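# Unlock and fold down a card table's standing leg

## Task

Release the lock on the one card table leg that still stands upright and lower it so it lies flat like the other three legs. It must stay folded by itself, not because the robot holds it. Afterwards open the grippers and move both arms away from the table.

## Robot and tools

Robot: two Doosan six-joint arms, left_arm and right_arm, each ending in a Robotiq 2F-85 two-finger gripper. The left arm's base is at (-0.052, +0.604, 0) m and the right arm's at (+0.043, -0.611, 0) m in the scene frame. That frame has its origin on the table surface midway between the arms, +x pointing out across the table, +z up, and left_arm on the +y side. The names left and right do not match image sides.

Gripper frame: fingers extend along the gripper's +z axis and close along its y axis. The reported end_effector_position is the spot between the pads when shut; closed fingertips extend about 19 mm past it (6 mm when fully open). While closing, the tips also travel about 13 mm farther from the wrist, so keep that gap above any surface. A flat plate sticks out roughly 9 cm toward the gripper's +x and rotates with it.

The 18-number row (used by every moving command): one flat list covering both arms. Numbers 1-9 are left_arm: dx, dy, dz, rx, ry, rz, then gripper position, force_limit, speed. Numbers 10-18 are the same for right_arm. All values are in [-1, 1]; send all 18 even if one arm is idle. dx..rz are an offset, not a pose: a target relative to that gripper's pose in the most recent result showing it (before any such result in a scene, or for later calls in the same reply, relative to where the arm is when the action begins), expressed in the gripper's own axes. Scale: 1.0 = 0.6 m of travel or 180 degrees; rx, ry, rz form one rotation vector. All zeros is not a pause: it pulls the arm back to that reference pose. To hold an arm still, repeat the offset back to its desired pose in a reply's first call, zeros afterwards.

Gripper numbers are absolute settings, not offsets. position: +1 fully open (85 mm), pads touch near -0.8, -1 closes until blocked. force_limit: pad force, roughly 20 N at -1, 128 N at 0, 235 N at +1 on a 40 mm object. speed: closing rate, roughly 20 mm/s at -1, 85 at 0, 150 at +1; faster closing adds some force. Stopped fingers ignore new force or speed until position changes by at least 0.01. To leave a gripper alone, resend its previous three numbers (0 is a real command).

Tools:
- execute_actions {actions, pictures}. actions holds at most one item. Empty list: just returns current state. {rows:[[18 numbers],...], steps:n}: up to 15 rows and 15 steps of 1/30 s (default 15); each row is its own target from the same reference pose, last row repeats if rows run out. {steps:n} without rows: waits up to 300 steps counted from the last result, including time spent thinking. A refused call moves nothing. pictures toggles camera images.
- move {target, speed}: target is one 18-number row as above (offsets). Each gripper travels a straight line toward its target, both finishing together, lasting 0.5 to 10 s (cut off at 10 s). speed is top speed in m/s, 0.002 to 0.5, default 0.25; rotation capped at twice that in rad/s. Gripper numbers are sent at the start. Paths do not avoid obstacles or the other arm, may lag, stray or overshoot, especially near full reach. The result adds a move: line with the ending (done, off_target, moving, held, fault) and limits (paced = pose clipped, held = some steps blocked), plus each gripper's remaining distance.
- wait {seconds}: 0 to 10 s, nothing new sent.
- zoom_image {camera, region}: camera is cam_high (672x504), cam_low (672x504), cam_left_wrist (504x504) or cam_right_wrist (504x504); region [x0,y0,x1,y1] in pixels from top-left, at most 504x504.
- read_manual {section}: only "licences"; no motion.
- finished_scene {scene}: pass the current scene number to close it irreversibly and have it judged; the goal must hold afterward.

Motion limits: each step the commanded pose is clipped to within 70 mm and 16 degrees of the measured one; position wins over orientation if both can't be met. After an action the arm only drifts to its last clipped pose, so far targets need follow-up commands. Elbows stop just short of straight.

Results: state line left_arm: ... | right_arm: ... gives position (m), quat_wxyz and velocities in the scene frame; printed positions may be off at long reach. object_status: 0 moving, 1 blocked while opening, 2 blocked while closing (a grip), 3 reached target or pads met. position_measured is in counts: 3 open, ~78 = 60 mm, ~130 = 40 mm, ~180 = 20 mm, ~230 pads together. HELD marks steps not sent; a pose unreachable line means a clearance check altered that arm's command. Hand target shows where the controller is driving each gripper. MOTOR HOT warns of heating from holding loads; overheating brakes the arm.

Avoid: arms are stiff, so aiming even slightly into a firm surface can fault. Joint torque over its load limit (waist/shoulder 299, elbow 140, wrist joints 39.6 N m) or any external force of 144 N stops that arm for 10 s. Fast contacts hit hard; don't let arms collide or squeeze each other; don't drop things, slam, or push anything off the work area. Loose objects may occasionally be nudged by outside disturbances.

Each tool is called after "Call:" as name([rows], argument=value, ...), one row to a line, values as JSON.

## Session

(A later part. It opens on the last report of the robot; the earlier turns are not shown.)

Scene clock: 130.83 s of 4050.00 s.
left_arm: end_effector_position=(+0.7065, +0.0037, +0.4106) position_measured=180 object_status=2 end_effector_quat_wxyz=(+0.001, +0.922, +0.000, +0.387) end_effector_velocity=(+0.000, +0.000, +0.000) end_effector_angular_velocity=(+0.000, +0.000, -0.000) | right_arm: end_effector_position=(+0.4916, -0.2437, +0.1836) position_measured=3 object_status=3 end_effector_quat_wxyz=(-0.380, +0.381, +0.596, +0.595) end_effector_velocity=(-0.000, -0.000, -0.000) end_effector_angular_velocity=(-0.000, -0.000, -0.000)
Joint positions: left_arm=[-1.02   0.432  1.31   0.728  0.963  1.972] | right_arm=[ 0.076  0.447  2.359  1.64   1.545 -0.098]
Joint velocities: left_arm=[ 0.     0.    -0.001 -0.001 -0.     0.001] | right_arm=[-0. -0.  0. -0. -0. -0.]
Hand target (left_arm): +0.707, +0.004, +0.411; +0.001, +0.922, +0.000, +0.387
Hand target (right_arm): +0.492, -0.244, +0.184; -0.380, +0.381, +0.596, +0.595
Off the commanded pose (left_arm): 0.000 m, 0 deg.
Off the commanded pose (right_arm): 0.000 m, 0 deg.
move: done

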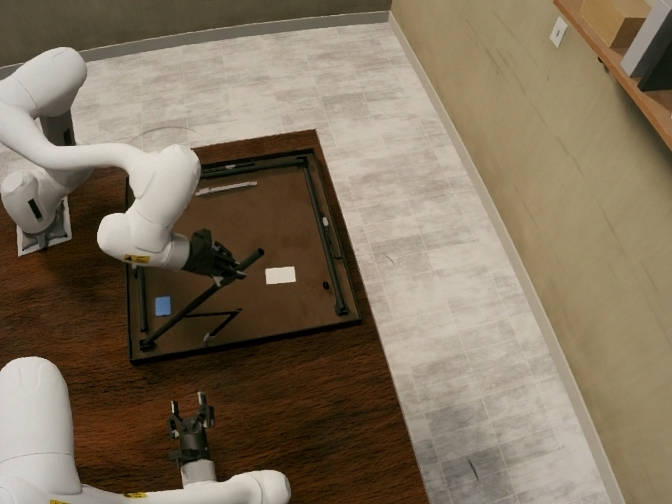

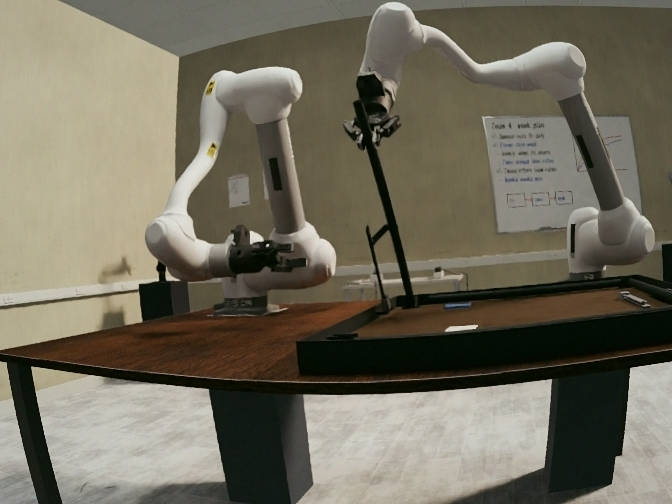

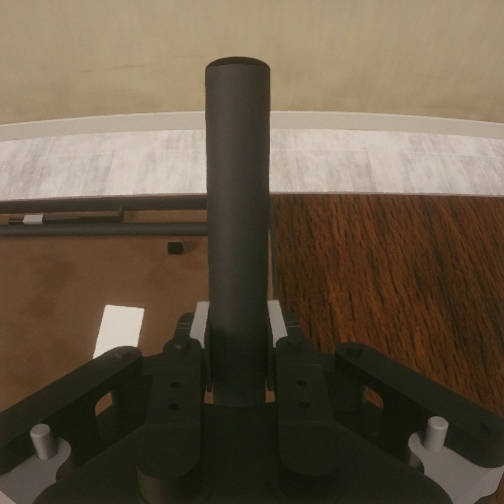

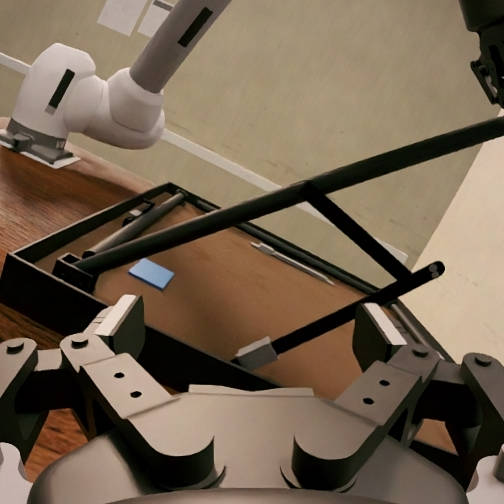

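Slight slip inward (~2.5 mm/step); compensate.

Call:
move(target=[-0.0095,0,0.1534,0,-0.0556,0,-1,-0.7,-0.3, 0,0,0,0,0,0,1,0,0], speed=0.1)

Call:
move(target=[-0.0095,0,0.1534,0,-0.0556,0,-1,-0.7,-0.3, 0,0,0,0,0,0,1,0,0], speed=0.1)

Call:
move(target=[-0.0095,0,0.1534,0,-0.0556,0,-1,-0.7,-0.3, 0,0,0,0,0,0,1,0,0], speed=0.1)

Call:
move(target=[-0.0095,0,0.1534,0,-0.0556,0,-1,-0.7,-0.3, 0,0,0,0,0,0,1,0,0], speed=0.1)

Scene clock: 138.37 s of 4050.00 s.
left_arm: end_effector_position=(+0.7682, +0.0035, +0.3422) position_measured=180 object_status=2 end_effector_quat_wxyz=(+0.001, +0.952, +0.000, +0.305) end_effector_velocity=(-0.001, -0.001, -0.000) end_effector_angular_velocity=(-0.001, +0.001, -0.000) | right_arm: end_effector_position=(+0.4916, -0.2437, +0.1836) position_measured=3 object_status=3 end_effector_quat_wxyz=(-0.380, +0.381, +0.596, +0.595) end_effector_velocity=(-0.000, +0.000, +0.001) end_effector_angular_velocity=(+0.000, -0.001, +0.001)
Joint positions: left_arm=[-0.932  0.562  1.173  0.508  1.002  2.165] | right_arm=[ 0.076  0.447  2.359  1.64   1.545 -0.098]
Joint velocities: left_arm=[-0.001  0.     0.    -0.001 -0.    -0.001] | right_arm=[ 0.    -0.001 -0.    -0.001  0.     0.   ]
Hand target (left_arm): +0.768, +0.003, +0.342; +0.001, +0.952, +0.000, +0.305
Hand target (right_arm): +0.492, -0.244, +0.184; -0.380, +0.381, +0.596, +0.595
Off the commanded pose (left_arm): 0.000 m, 0 deg.
Off the commanded pose (right_arm): 0.000 m, 0 deg.
After step 170, 0.67 s passed at rest.
move: done

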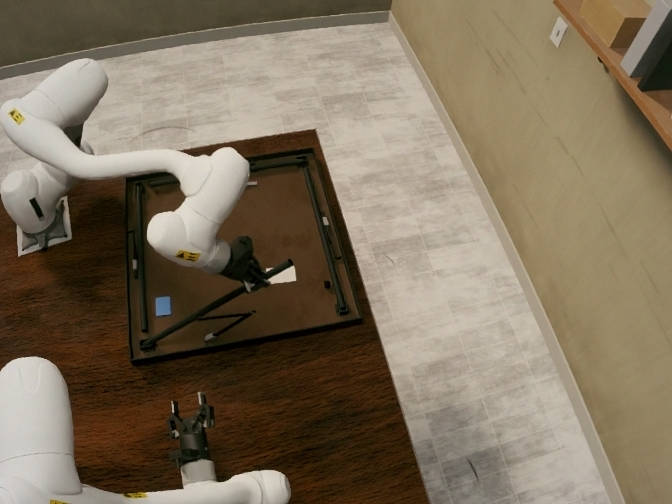

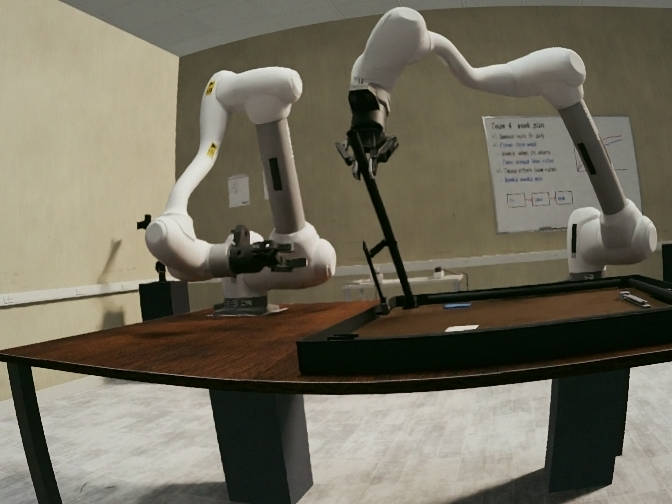

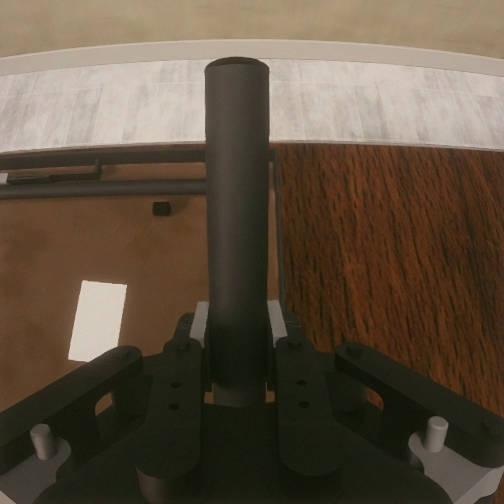

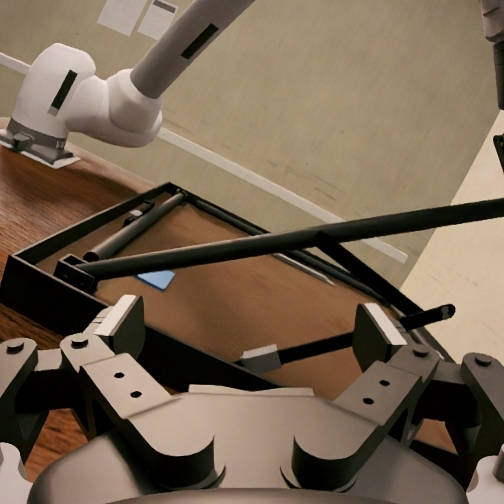

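Scene clock: 139.57 s of 4050.00 s.
left_arm: end_effector_position=(+0.8170, +0.0033, +0.2641) position_measured=180 object_status=2 end_effector_quat_wxyz=(+0.001, +0.975, +0.000, +0.221) end_effector_velocity=(-0.001, -0.001, -0.001) end_effector_angular_velocity=(+0.001, +0.000, -0.002) | right_arm: end_effector_position=(+0.4916, -0.2437, +0.1836) position_measured=3 object_status=3 end_effector_quat_wxyz=(-0.380, +0.381, +0.596, +0.595) end_effector_velocity=(-0.000, +0.000, +0.000) end_effector_angular_velocity=(+0.000, -0.001, +0.002)
Joint positions: left_arm=[-0.862  0.704  1.03   0.324  1.084  2.318] | right_arm=[ 0.076  0.447  2.359  1.64   1.545 -0.098]
Joint velocities: left_arm=[-0.001  0.001 -0.     0.     0.     0.001] | right_arm=[ 0.001  0.    -0.001 -0.001  0.    -0.   ]
Hand target (left_arm): +0.817, +0.003, +0.264; +0.001, +0.975, +0.000, +0.220
Hand target (right_arm): +0.492, -0.244, +0.184; -0.380, +0.381, +0.596, +0.595
Off the commanded pose (left_arm): 0.000 m, 0 deg.
Off the commanded pose (right_arm): 0.000 m, 0 deg.
move: done

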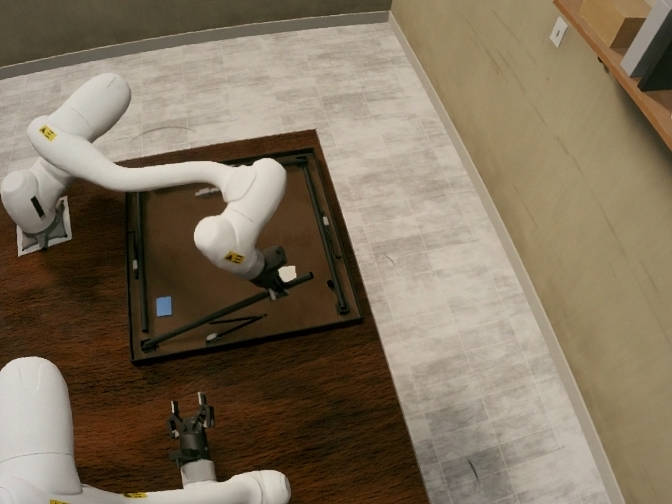

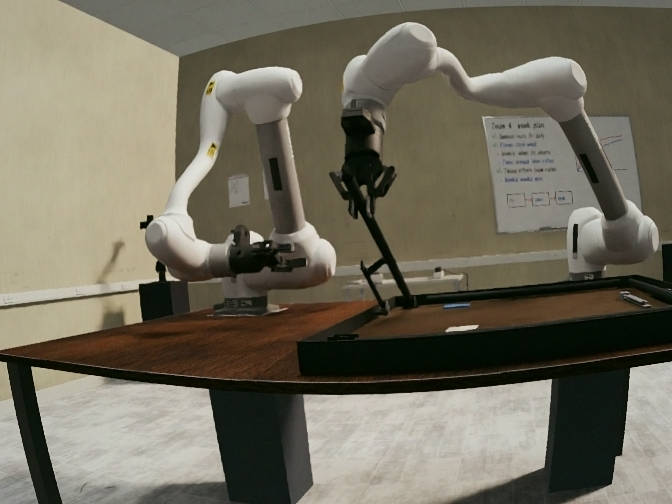

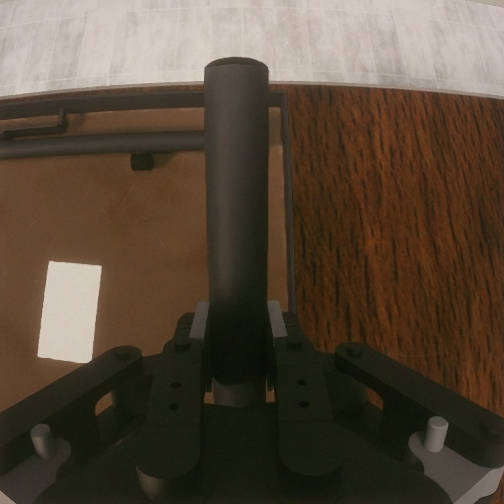

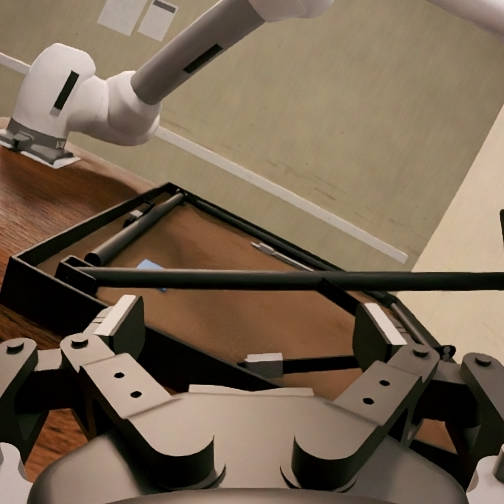

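Scene clock: 140.77 s of 4050.00 s.
left_arm: end_effector_position=(+0.8515, +0.0031, +0.1788) position_measured=180 object_status=2 end_effector_quat_wxyz=(+0.001, +0.991, +0.000, +0.135) end_effector_velocity=(-0.001, -0.001, -0.001) end_effector_angular_velocity=(-0.002, +0.002, +0.000) | right_arm: end_effector_position=(+0.4916, -0.2437, +0.1836) position_measured=3 object_status=3 end_effector_quat_wxyz=(-0.380, +0.381, +0.596, +0.595) end_effector_velocity=(-0.000, +0.000, +0.001) end_effector_angular_velocity=(-0.000, -0.001, +0.001)
Joint positions: left_arm=[-0.808  0.855  0.881  0.176  1.195  2.43 ] | right_arm=[ 0.076  0.447  2.359  1.64   1.545 -0.098]
Joint velocities: left_arm=[-0.001  0.001  0.    -0.003 -0.    -0.001] | right_arm=[ 0.    -0.002 -0.    -0.    -0.     0.001]
Hand target (left_arm): +0.851, +0.003, +0.179; +0.001, +0.991, +0.000, +0.135
Hand target (right_arm): +0.492, -0.244, +0.184; -0.380, +0.381, +0.596, +0.595
Off the commanded pose (left_arm): 0.000 m, 0 deg.
Off the commanded pose (right_arm): 0.000 m, 0 deg.
move: done

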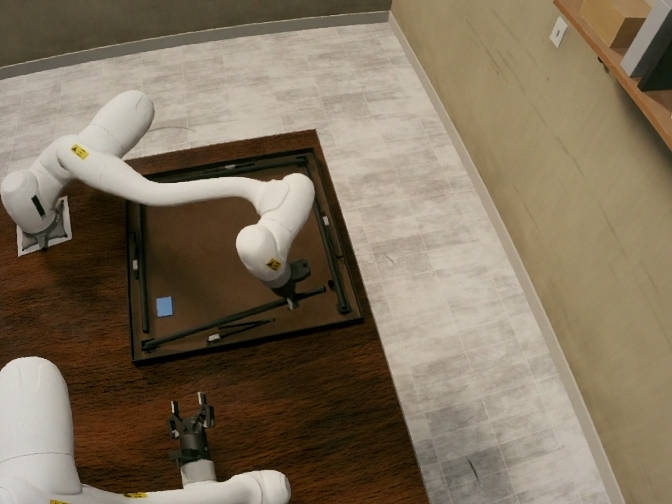

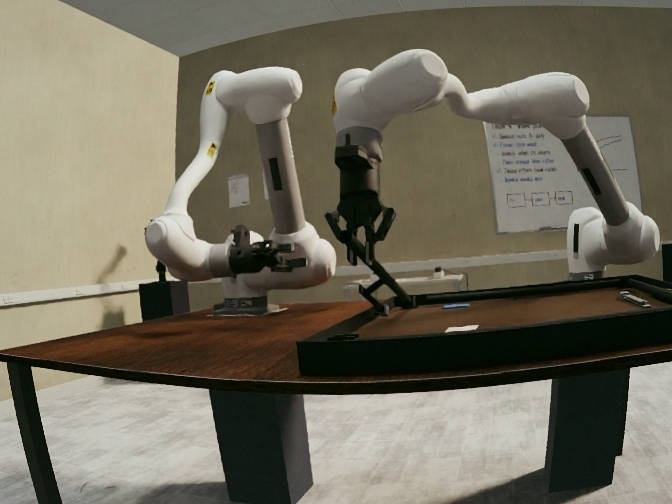

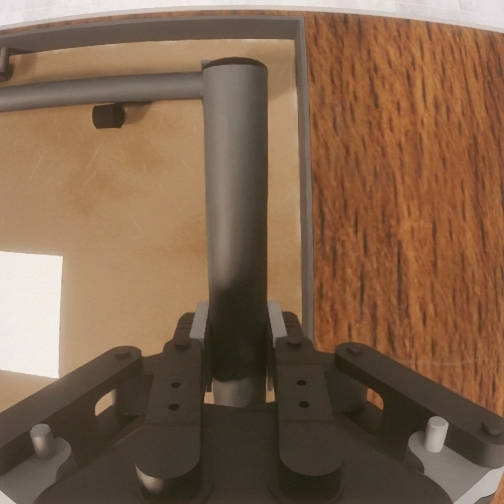

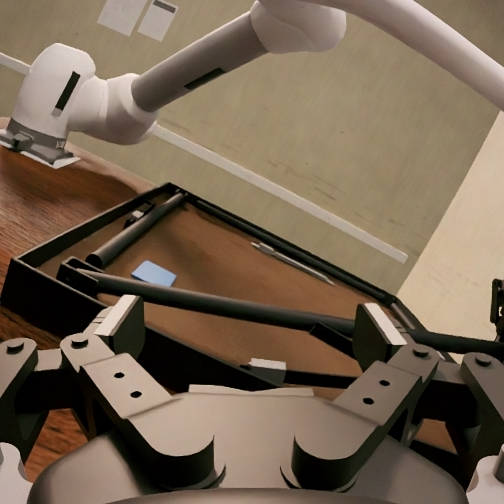

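Scene clock: 141.97 s of 4050.00 s.
left_arm: end_effector_position=(+0.8707, +0.0028, +0.0888) position_measured=180 object_status=2 end_effector_quat_wxyz=(+0.001, +0.999, +0.000, +0.048) end_effector_velocity=(-0.001, -0.000, -0.001) end_effector_angular_velocity=(+0.000, +0.002, -0.000) | right_arm: end_effector_position=(+0.4916, -0.2437, +0.1836) position_measured=3 object_status=3 end_effector_quat_wxyz=(-0.380, +0.381, +0.596, +0.595) end_effector_velocity=(+0.001, +0.000, -0.000) end_effector_angular_velocity=(-0.000, -0.000, +0.002)
Joint positions: left_arm=[-0.768  1.013  0.727  0.056  1.323  2.506] | right_arm=[ 0.076  0.447  2.359  1.64   1.545 -0.098]
Joint velocities: left_arm=[-0.     0.001  0.    -0.001  0.    -0.   ] | right_arm=[ 0.001  0.001 -0.002 -0.001  0.     0.   ]
Hand target (left_arm): +0.871, +0.003, +0.089; +0.001, +0.999, +0.000, +0.048
Hand target (right_arm): +0.492, -0.244, +0.184; -0.380, +0.381, +0.596, +0.595
Off the commanded pose (left_arm): 0.000 m, 0 deg.
Off the commanded pose (right_arm): 0.000 m, 0 deg.
move: done

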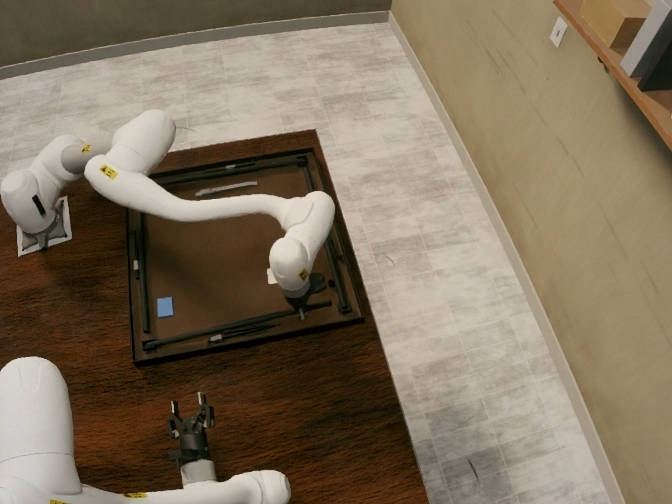

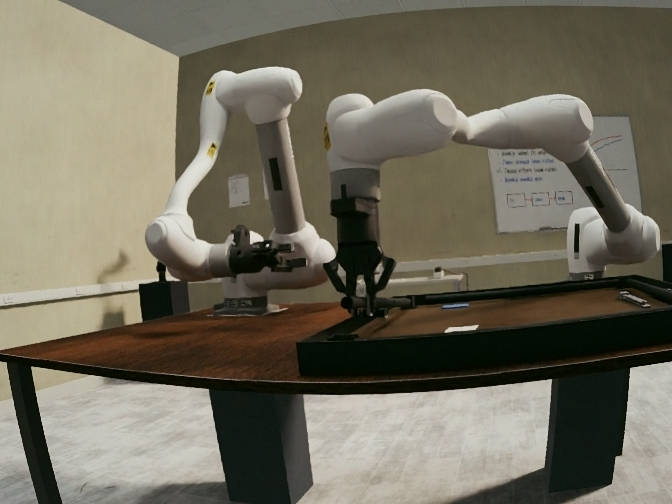

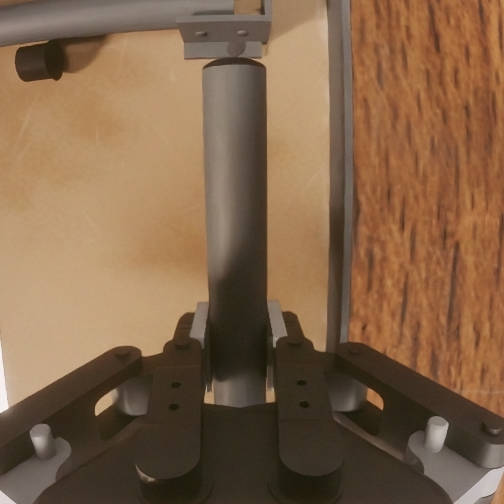

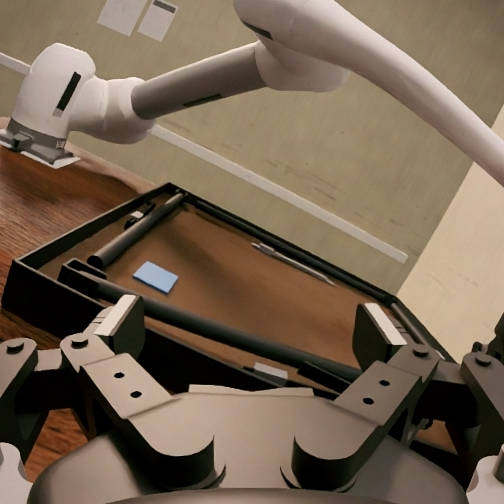

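Down ~3.5 cm more slowly, then open partly and lift.

Call:
move(target=[-0.002,0,0.058,0,-0.021,0,-1,-0.7,-0.3, 0,0,0,0,0,0,1,0,0], speed=0.03)

Call:
move(target=[0,0,0,0,0,0,-0.1,-0.7,-0.5, 0,0,0,0,0,0,1,0,0])

Call:
move(target=[0,0,-0.2,0,0,0,-0.1,-0.7,-0.5, 0,0,0,0,0,0,1,0,0], speed=0.15)

Scene clock: 149.63 s of 4050.00 s.
left_arm: end_effector_position=(+0.8728, +0.0027, +0.0540) position_measured=180 object_status=2 end_effector_quat_wxyz=(+0.001, +1.000, +0.000, +0.015) end_effector_velocity=(-0.000, -0.001, -0.000) end_effector_angular_velocity=(-0.001, +0.000, -0.001) | right_arm: end_effector_position=(+0.4916, -0.2437, +0.1836) position_measured=3 object_status=3 end_effector_quat_wxyz=(-0.380, +0.381, +0.596, +0.595) end_effector_velocity=(+0.000, -0.000, +0.000) end_effector_angular_velocity=(+0.000, -0.001, -0.000)
Joint positions: left_arm=[-0.757  1.073  0.67   0.016  1.374  2.527] | right_arm=[ 0.076  0.447  2.359  1.64   1.545 -0.098]
Joint velocities: left_arm=[-0.  0. -0. -0. -0.  0.] | right_arm=[-0.001 -0.     0.    -0.     0.    -0.   ]
Hand target (left_arm): +0.873, +0.003, +0.054; +0.001, +1.000, +0.000, +0.015
Hand target (right_arm): +0.492, -0.244, +0.184; -0.380, +0.381, +0.596, +0.595
Off the commanded pose (left_arm): 0.000 m, 0 deg.
Off the commanded pose (right_arm): 0.000 m, 0 deg.
After step 90, 3.27 s passed at rest.
move: done

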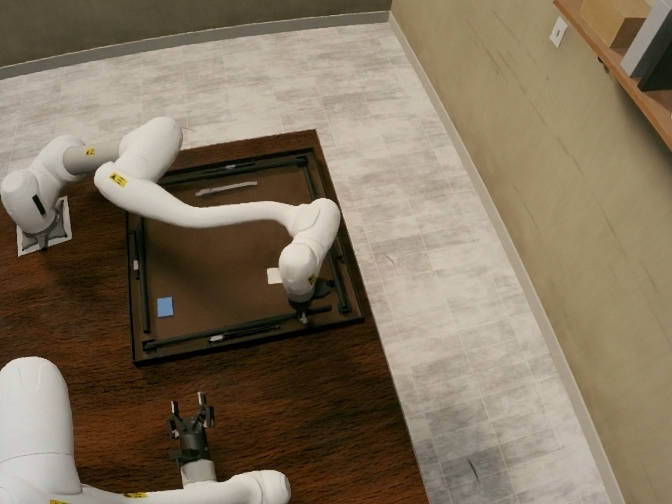

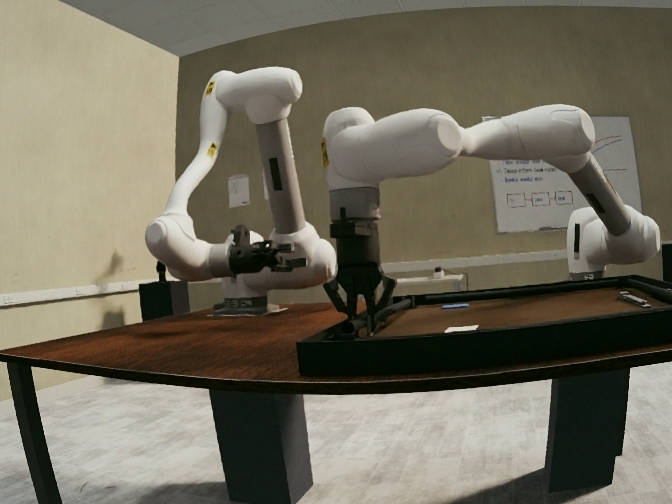

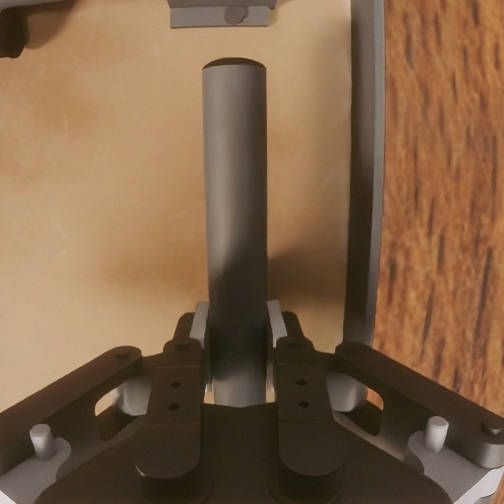

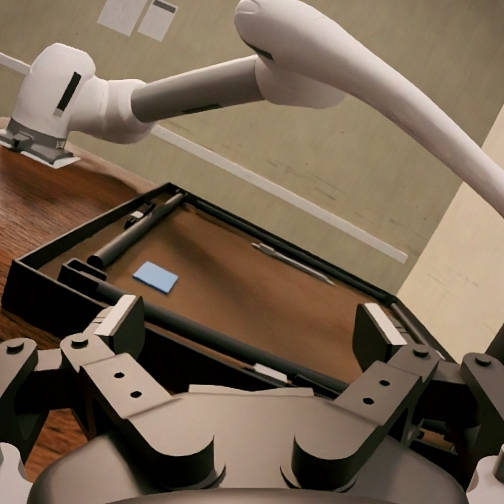

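Scene clock: 150.27 s of 4050.00 s.
left_arm: end_effector_position=(+0.8728, +0.0027, +0.0540) position_measured=141 object_status=0 end_effector_quat_wxyz=(+0.001, +1.000, +0.000, +0.015) end_effector_velocity=(+0.000, +0.001, -0.000) end_effector_angular_velocity=(+0.001, +0.000, +0.000) | right_arm: end_effector_position=(+0.4916, -0.2437, +0.1836) position_measured=3 object_status=3 end_effector_quat_wxyz=(-0.380, +0.381, +0.596, +0.595) end_effector_velocity=(-0.001, +0.000, -0.001) end_effector_angular_velocity=(-0.001, +0.002, +0.001)
Joint positions: left_arm=[-0.757  1.073  0.67   0.016  1.374  2.527] | right_arm=[ 0.076  0.447  2.359  1.64   1.545 -0.098]
Joint velocities: left_arm=[ 0.     0.     0.     0.001  0.    -0.   ] | right_arm=[ 0.     0.001  0.001 -0.001 -0.     0.   ]
Hand target (left_arm): +0.873, +0.003, +0.054; +0.001, +1.000, +0.000, +0.015
Hand target (right_arm): +0.492, -0.244, +0.184; -0.380, +0.381, +0.596, +0.595
Off the commanded pose (left_arm): 0.000 m, 0 deg.
Off the commanded pose (right_arm): 0.000 m, 0 deg.
move: done

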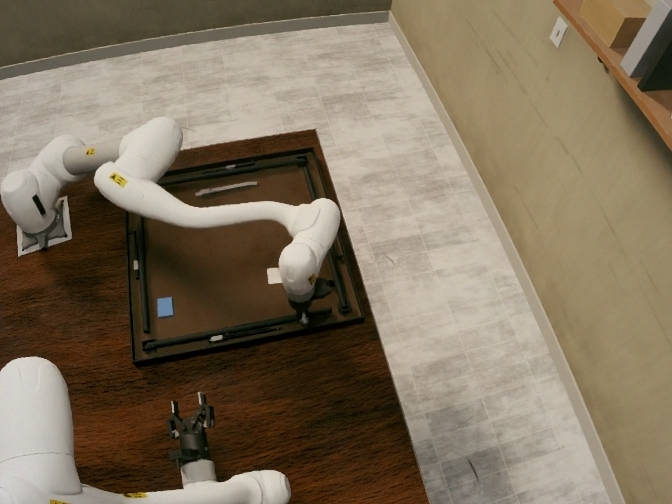

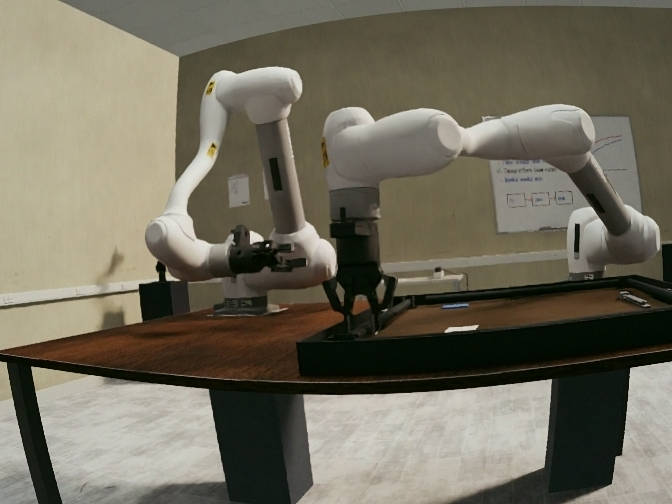

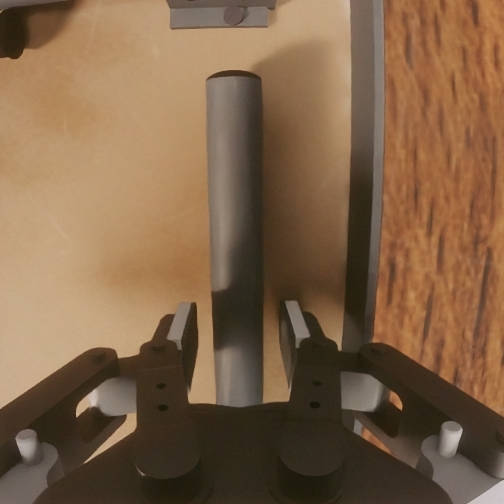

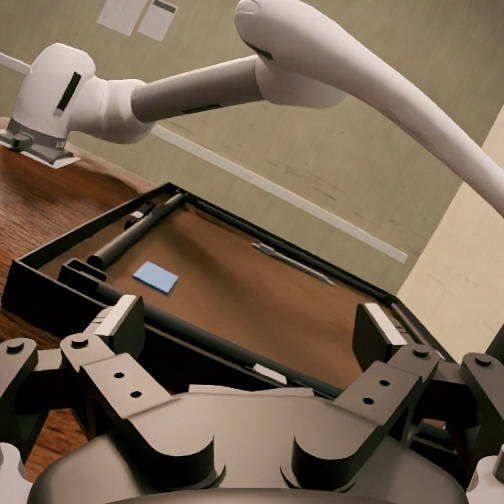

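Scene clock: 151.37 s of 4050.00 s.
left_arm: end_effector_position=(+0.8693, +0.0030, +0.1740) position_measured=141 object_status=3 end_effector_quat_wxyz=(+0.001, +1.000, +0.000, +0.015) end_effector_velocity=(-0.000, -0.000, -0.001) end_effector_angular_velocity=(-0.001, +0.001, -0.000) | right_arm: end_effector_position=(+0.4916, -0.2437, +0.1836) position_measured=3 object_status=3 end_effector_quat_wxyz=(-0.380, +0.381, +0.596, +0.595) end_effector_velocity=(-0.000, +0.000, -0.001) end_effector_angular_velocity=(-0.001, +0.001, +0.001)
Joint positions: left_arm=[-0.758  1.036  0.527  0.016  1.553  2.528] | right_arm=[ 0.076  0.447  2.359  1.64   1.545 -0.098]
Joint velocities: left_arm=[-0.     0.001 -0.001 -0.001  0.     0.   ] | right_arm=[ 0.     0.002 -0.    -0.001 -0.    -0.   ]
Hand target (left_arm): +0.869, +0.003, +0.174; +0.001, +1.000, +0.000, +0.015
Hand target (right_arm): +0.492, -0.244, +0.184; -0.380, +0.381, +0.596, +0.595
Off the commanded pose (left_arm): 0.000 m, 0 deg.
Off the commanded pose (right_arm): 0.000 m, 0 deg.
move: done

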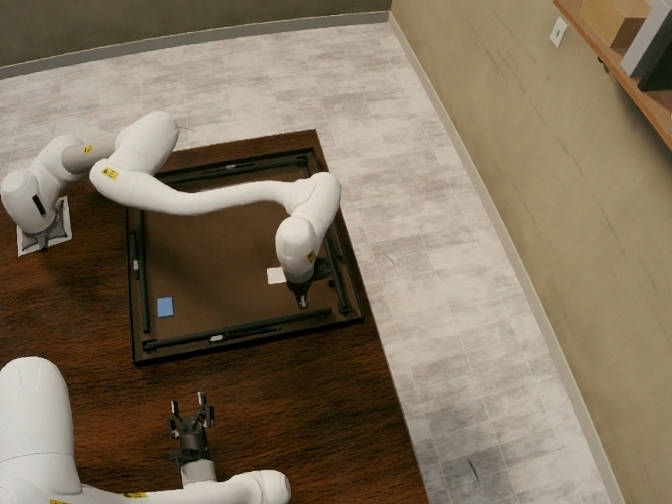

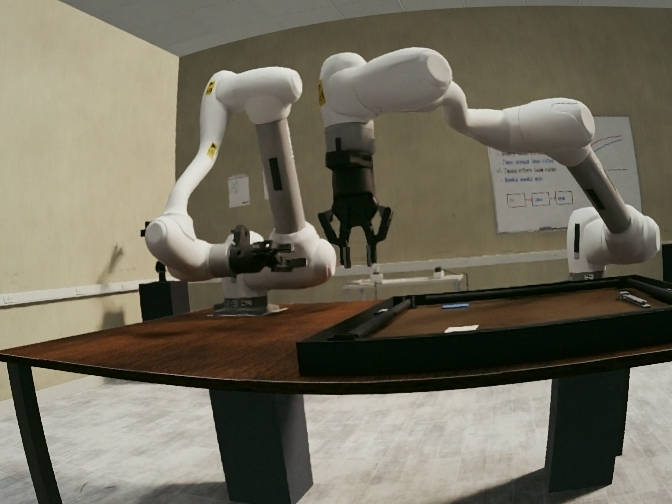

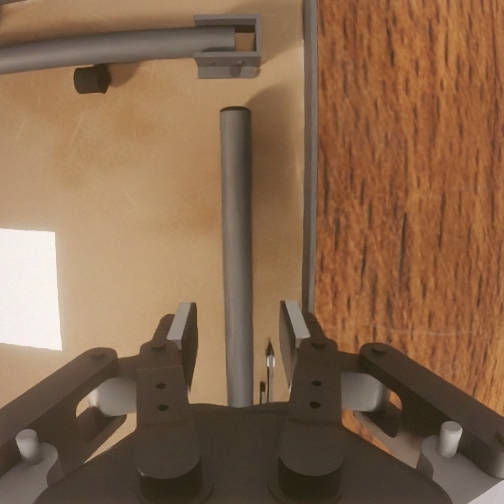

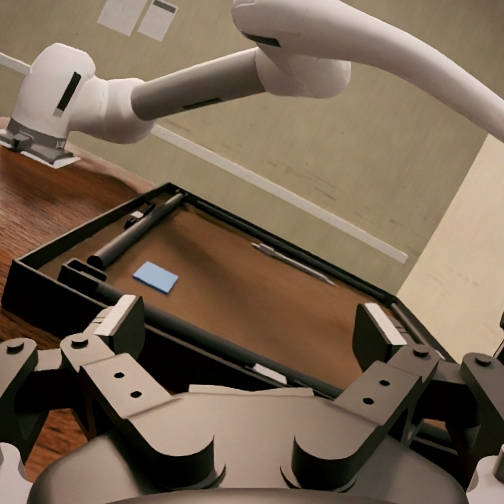

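Call:
finished_scene(scene=1)

The scene is finished: the task was done.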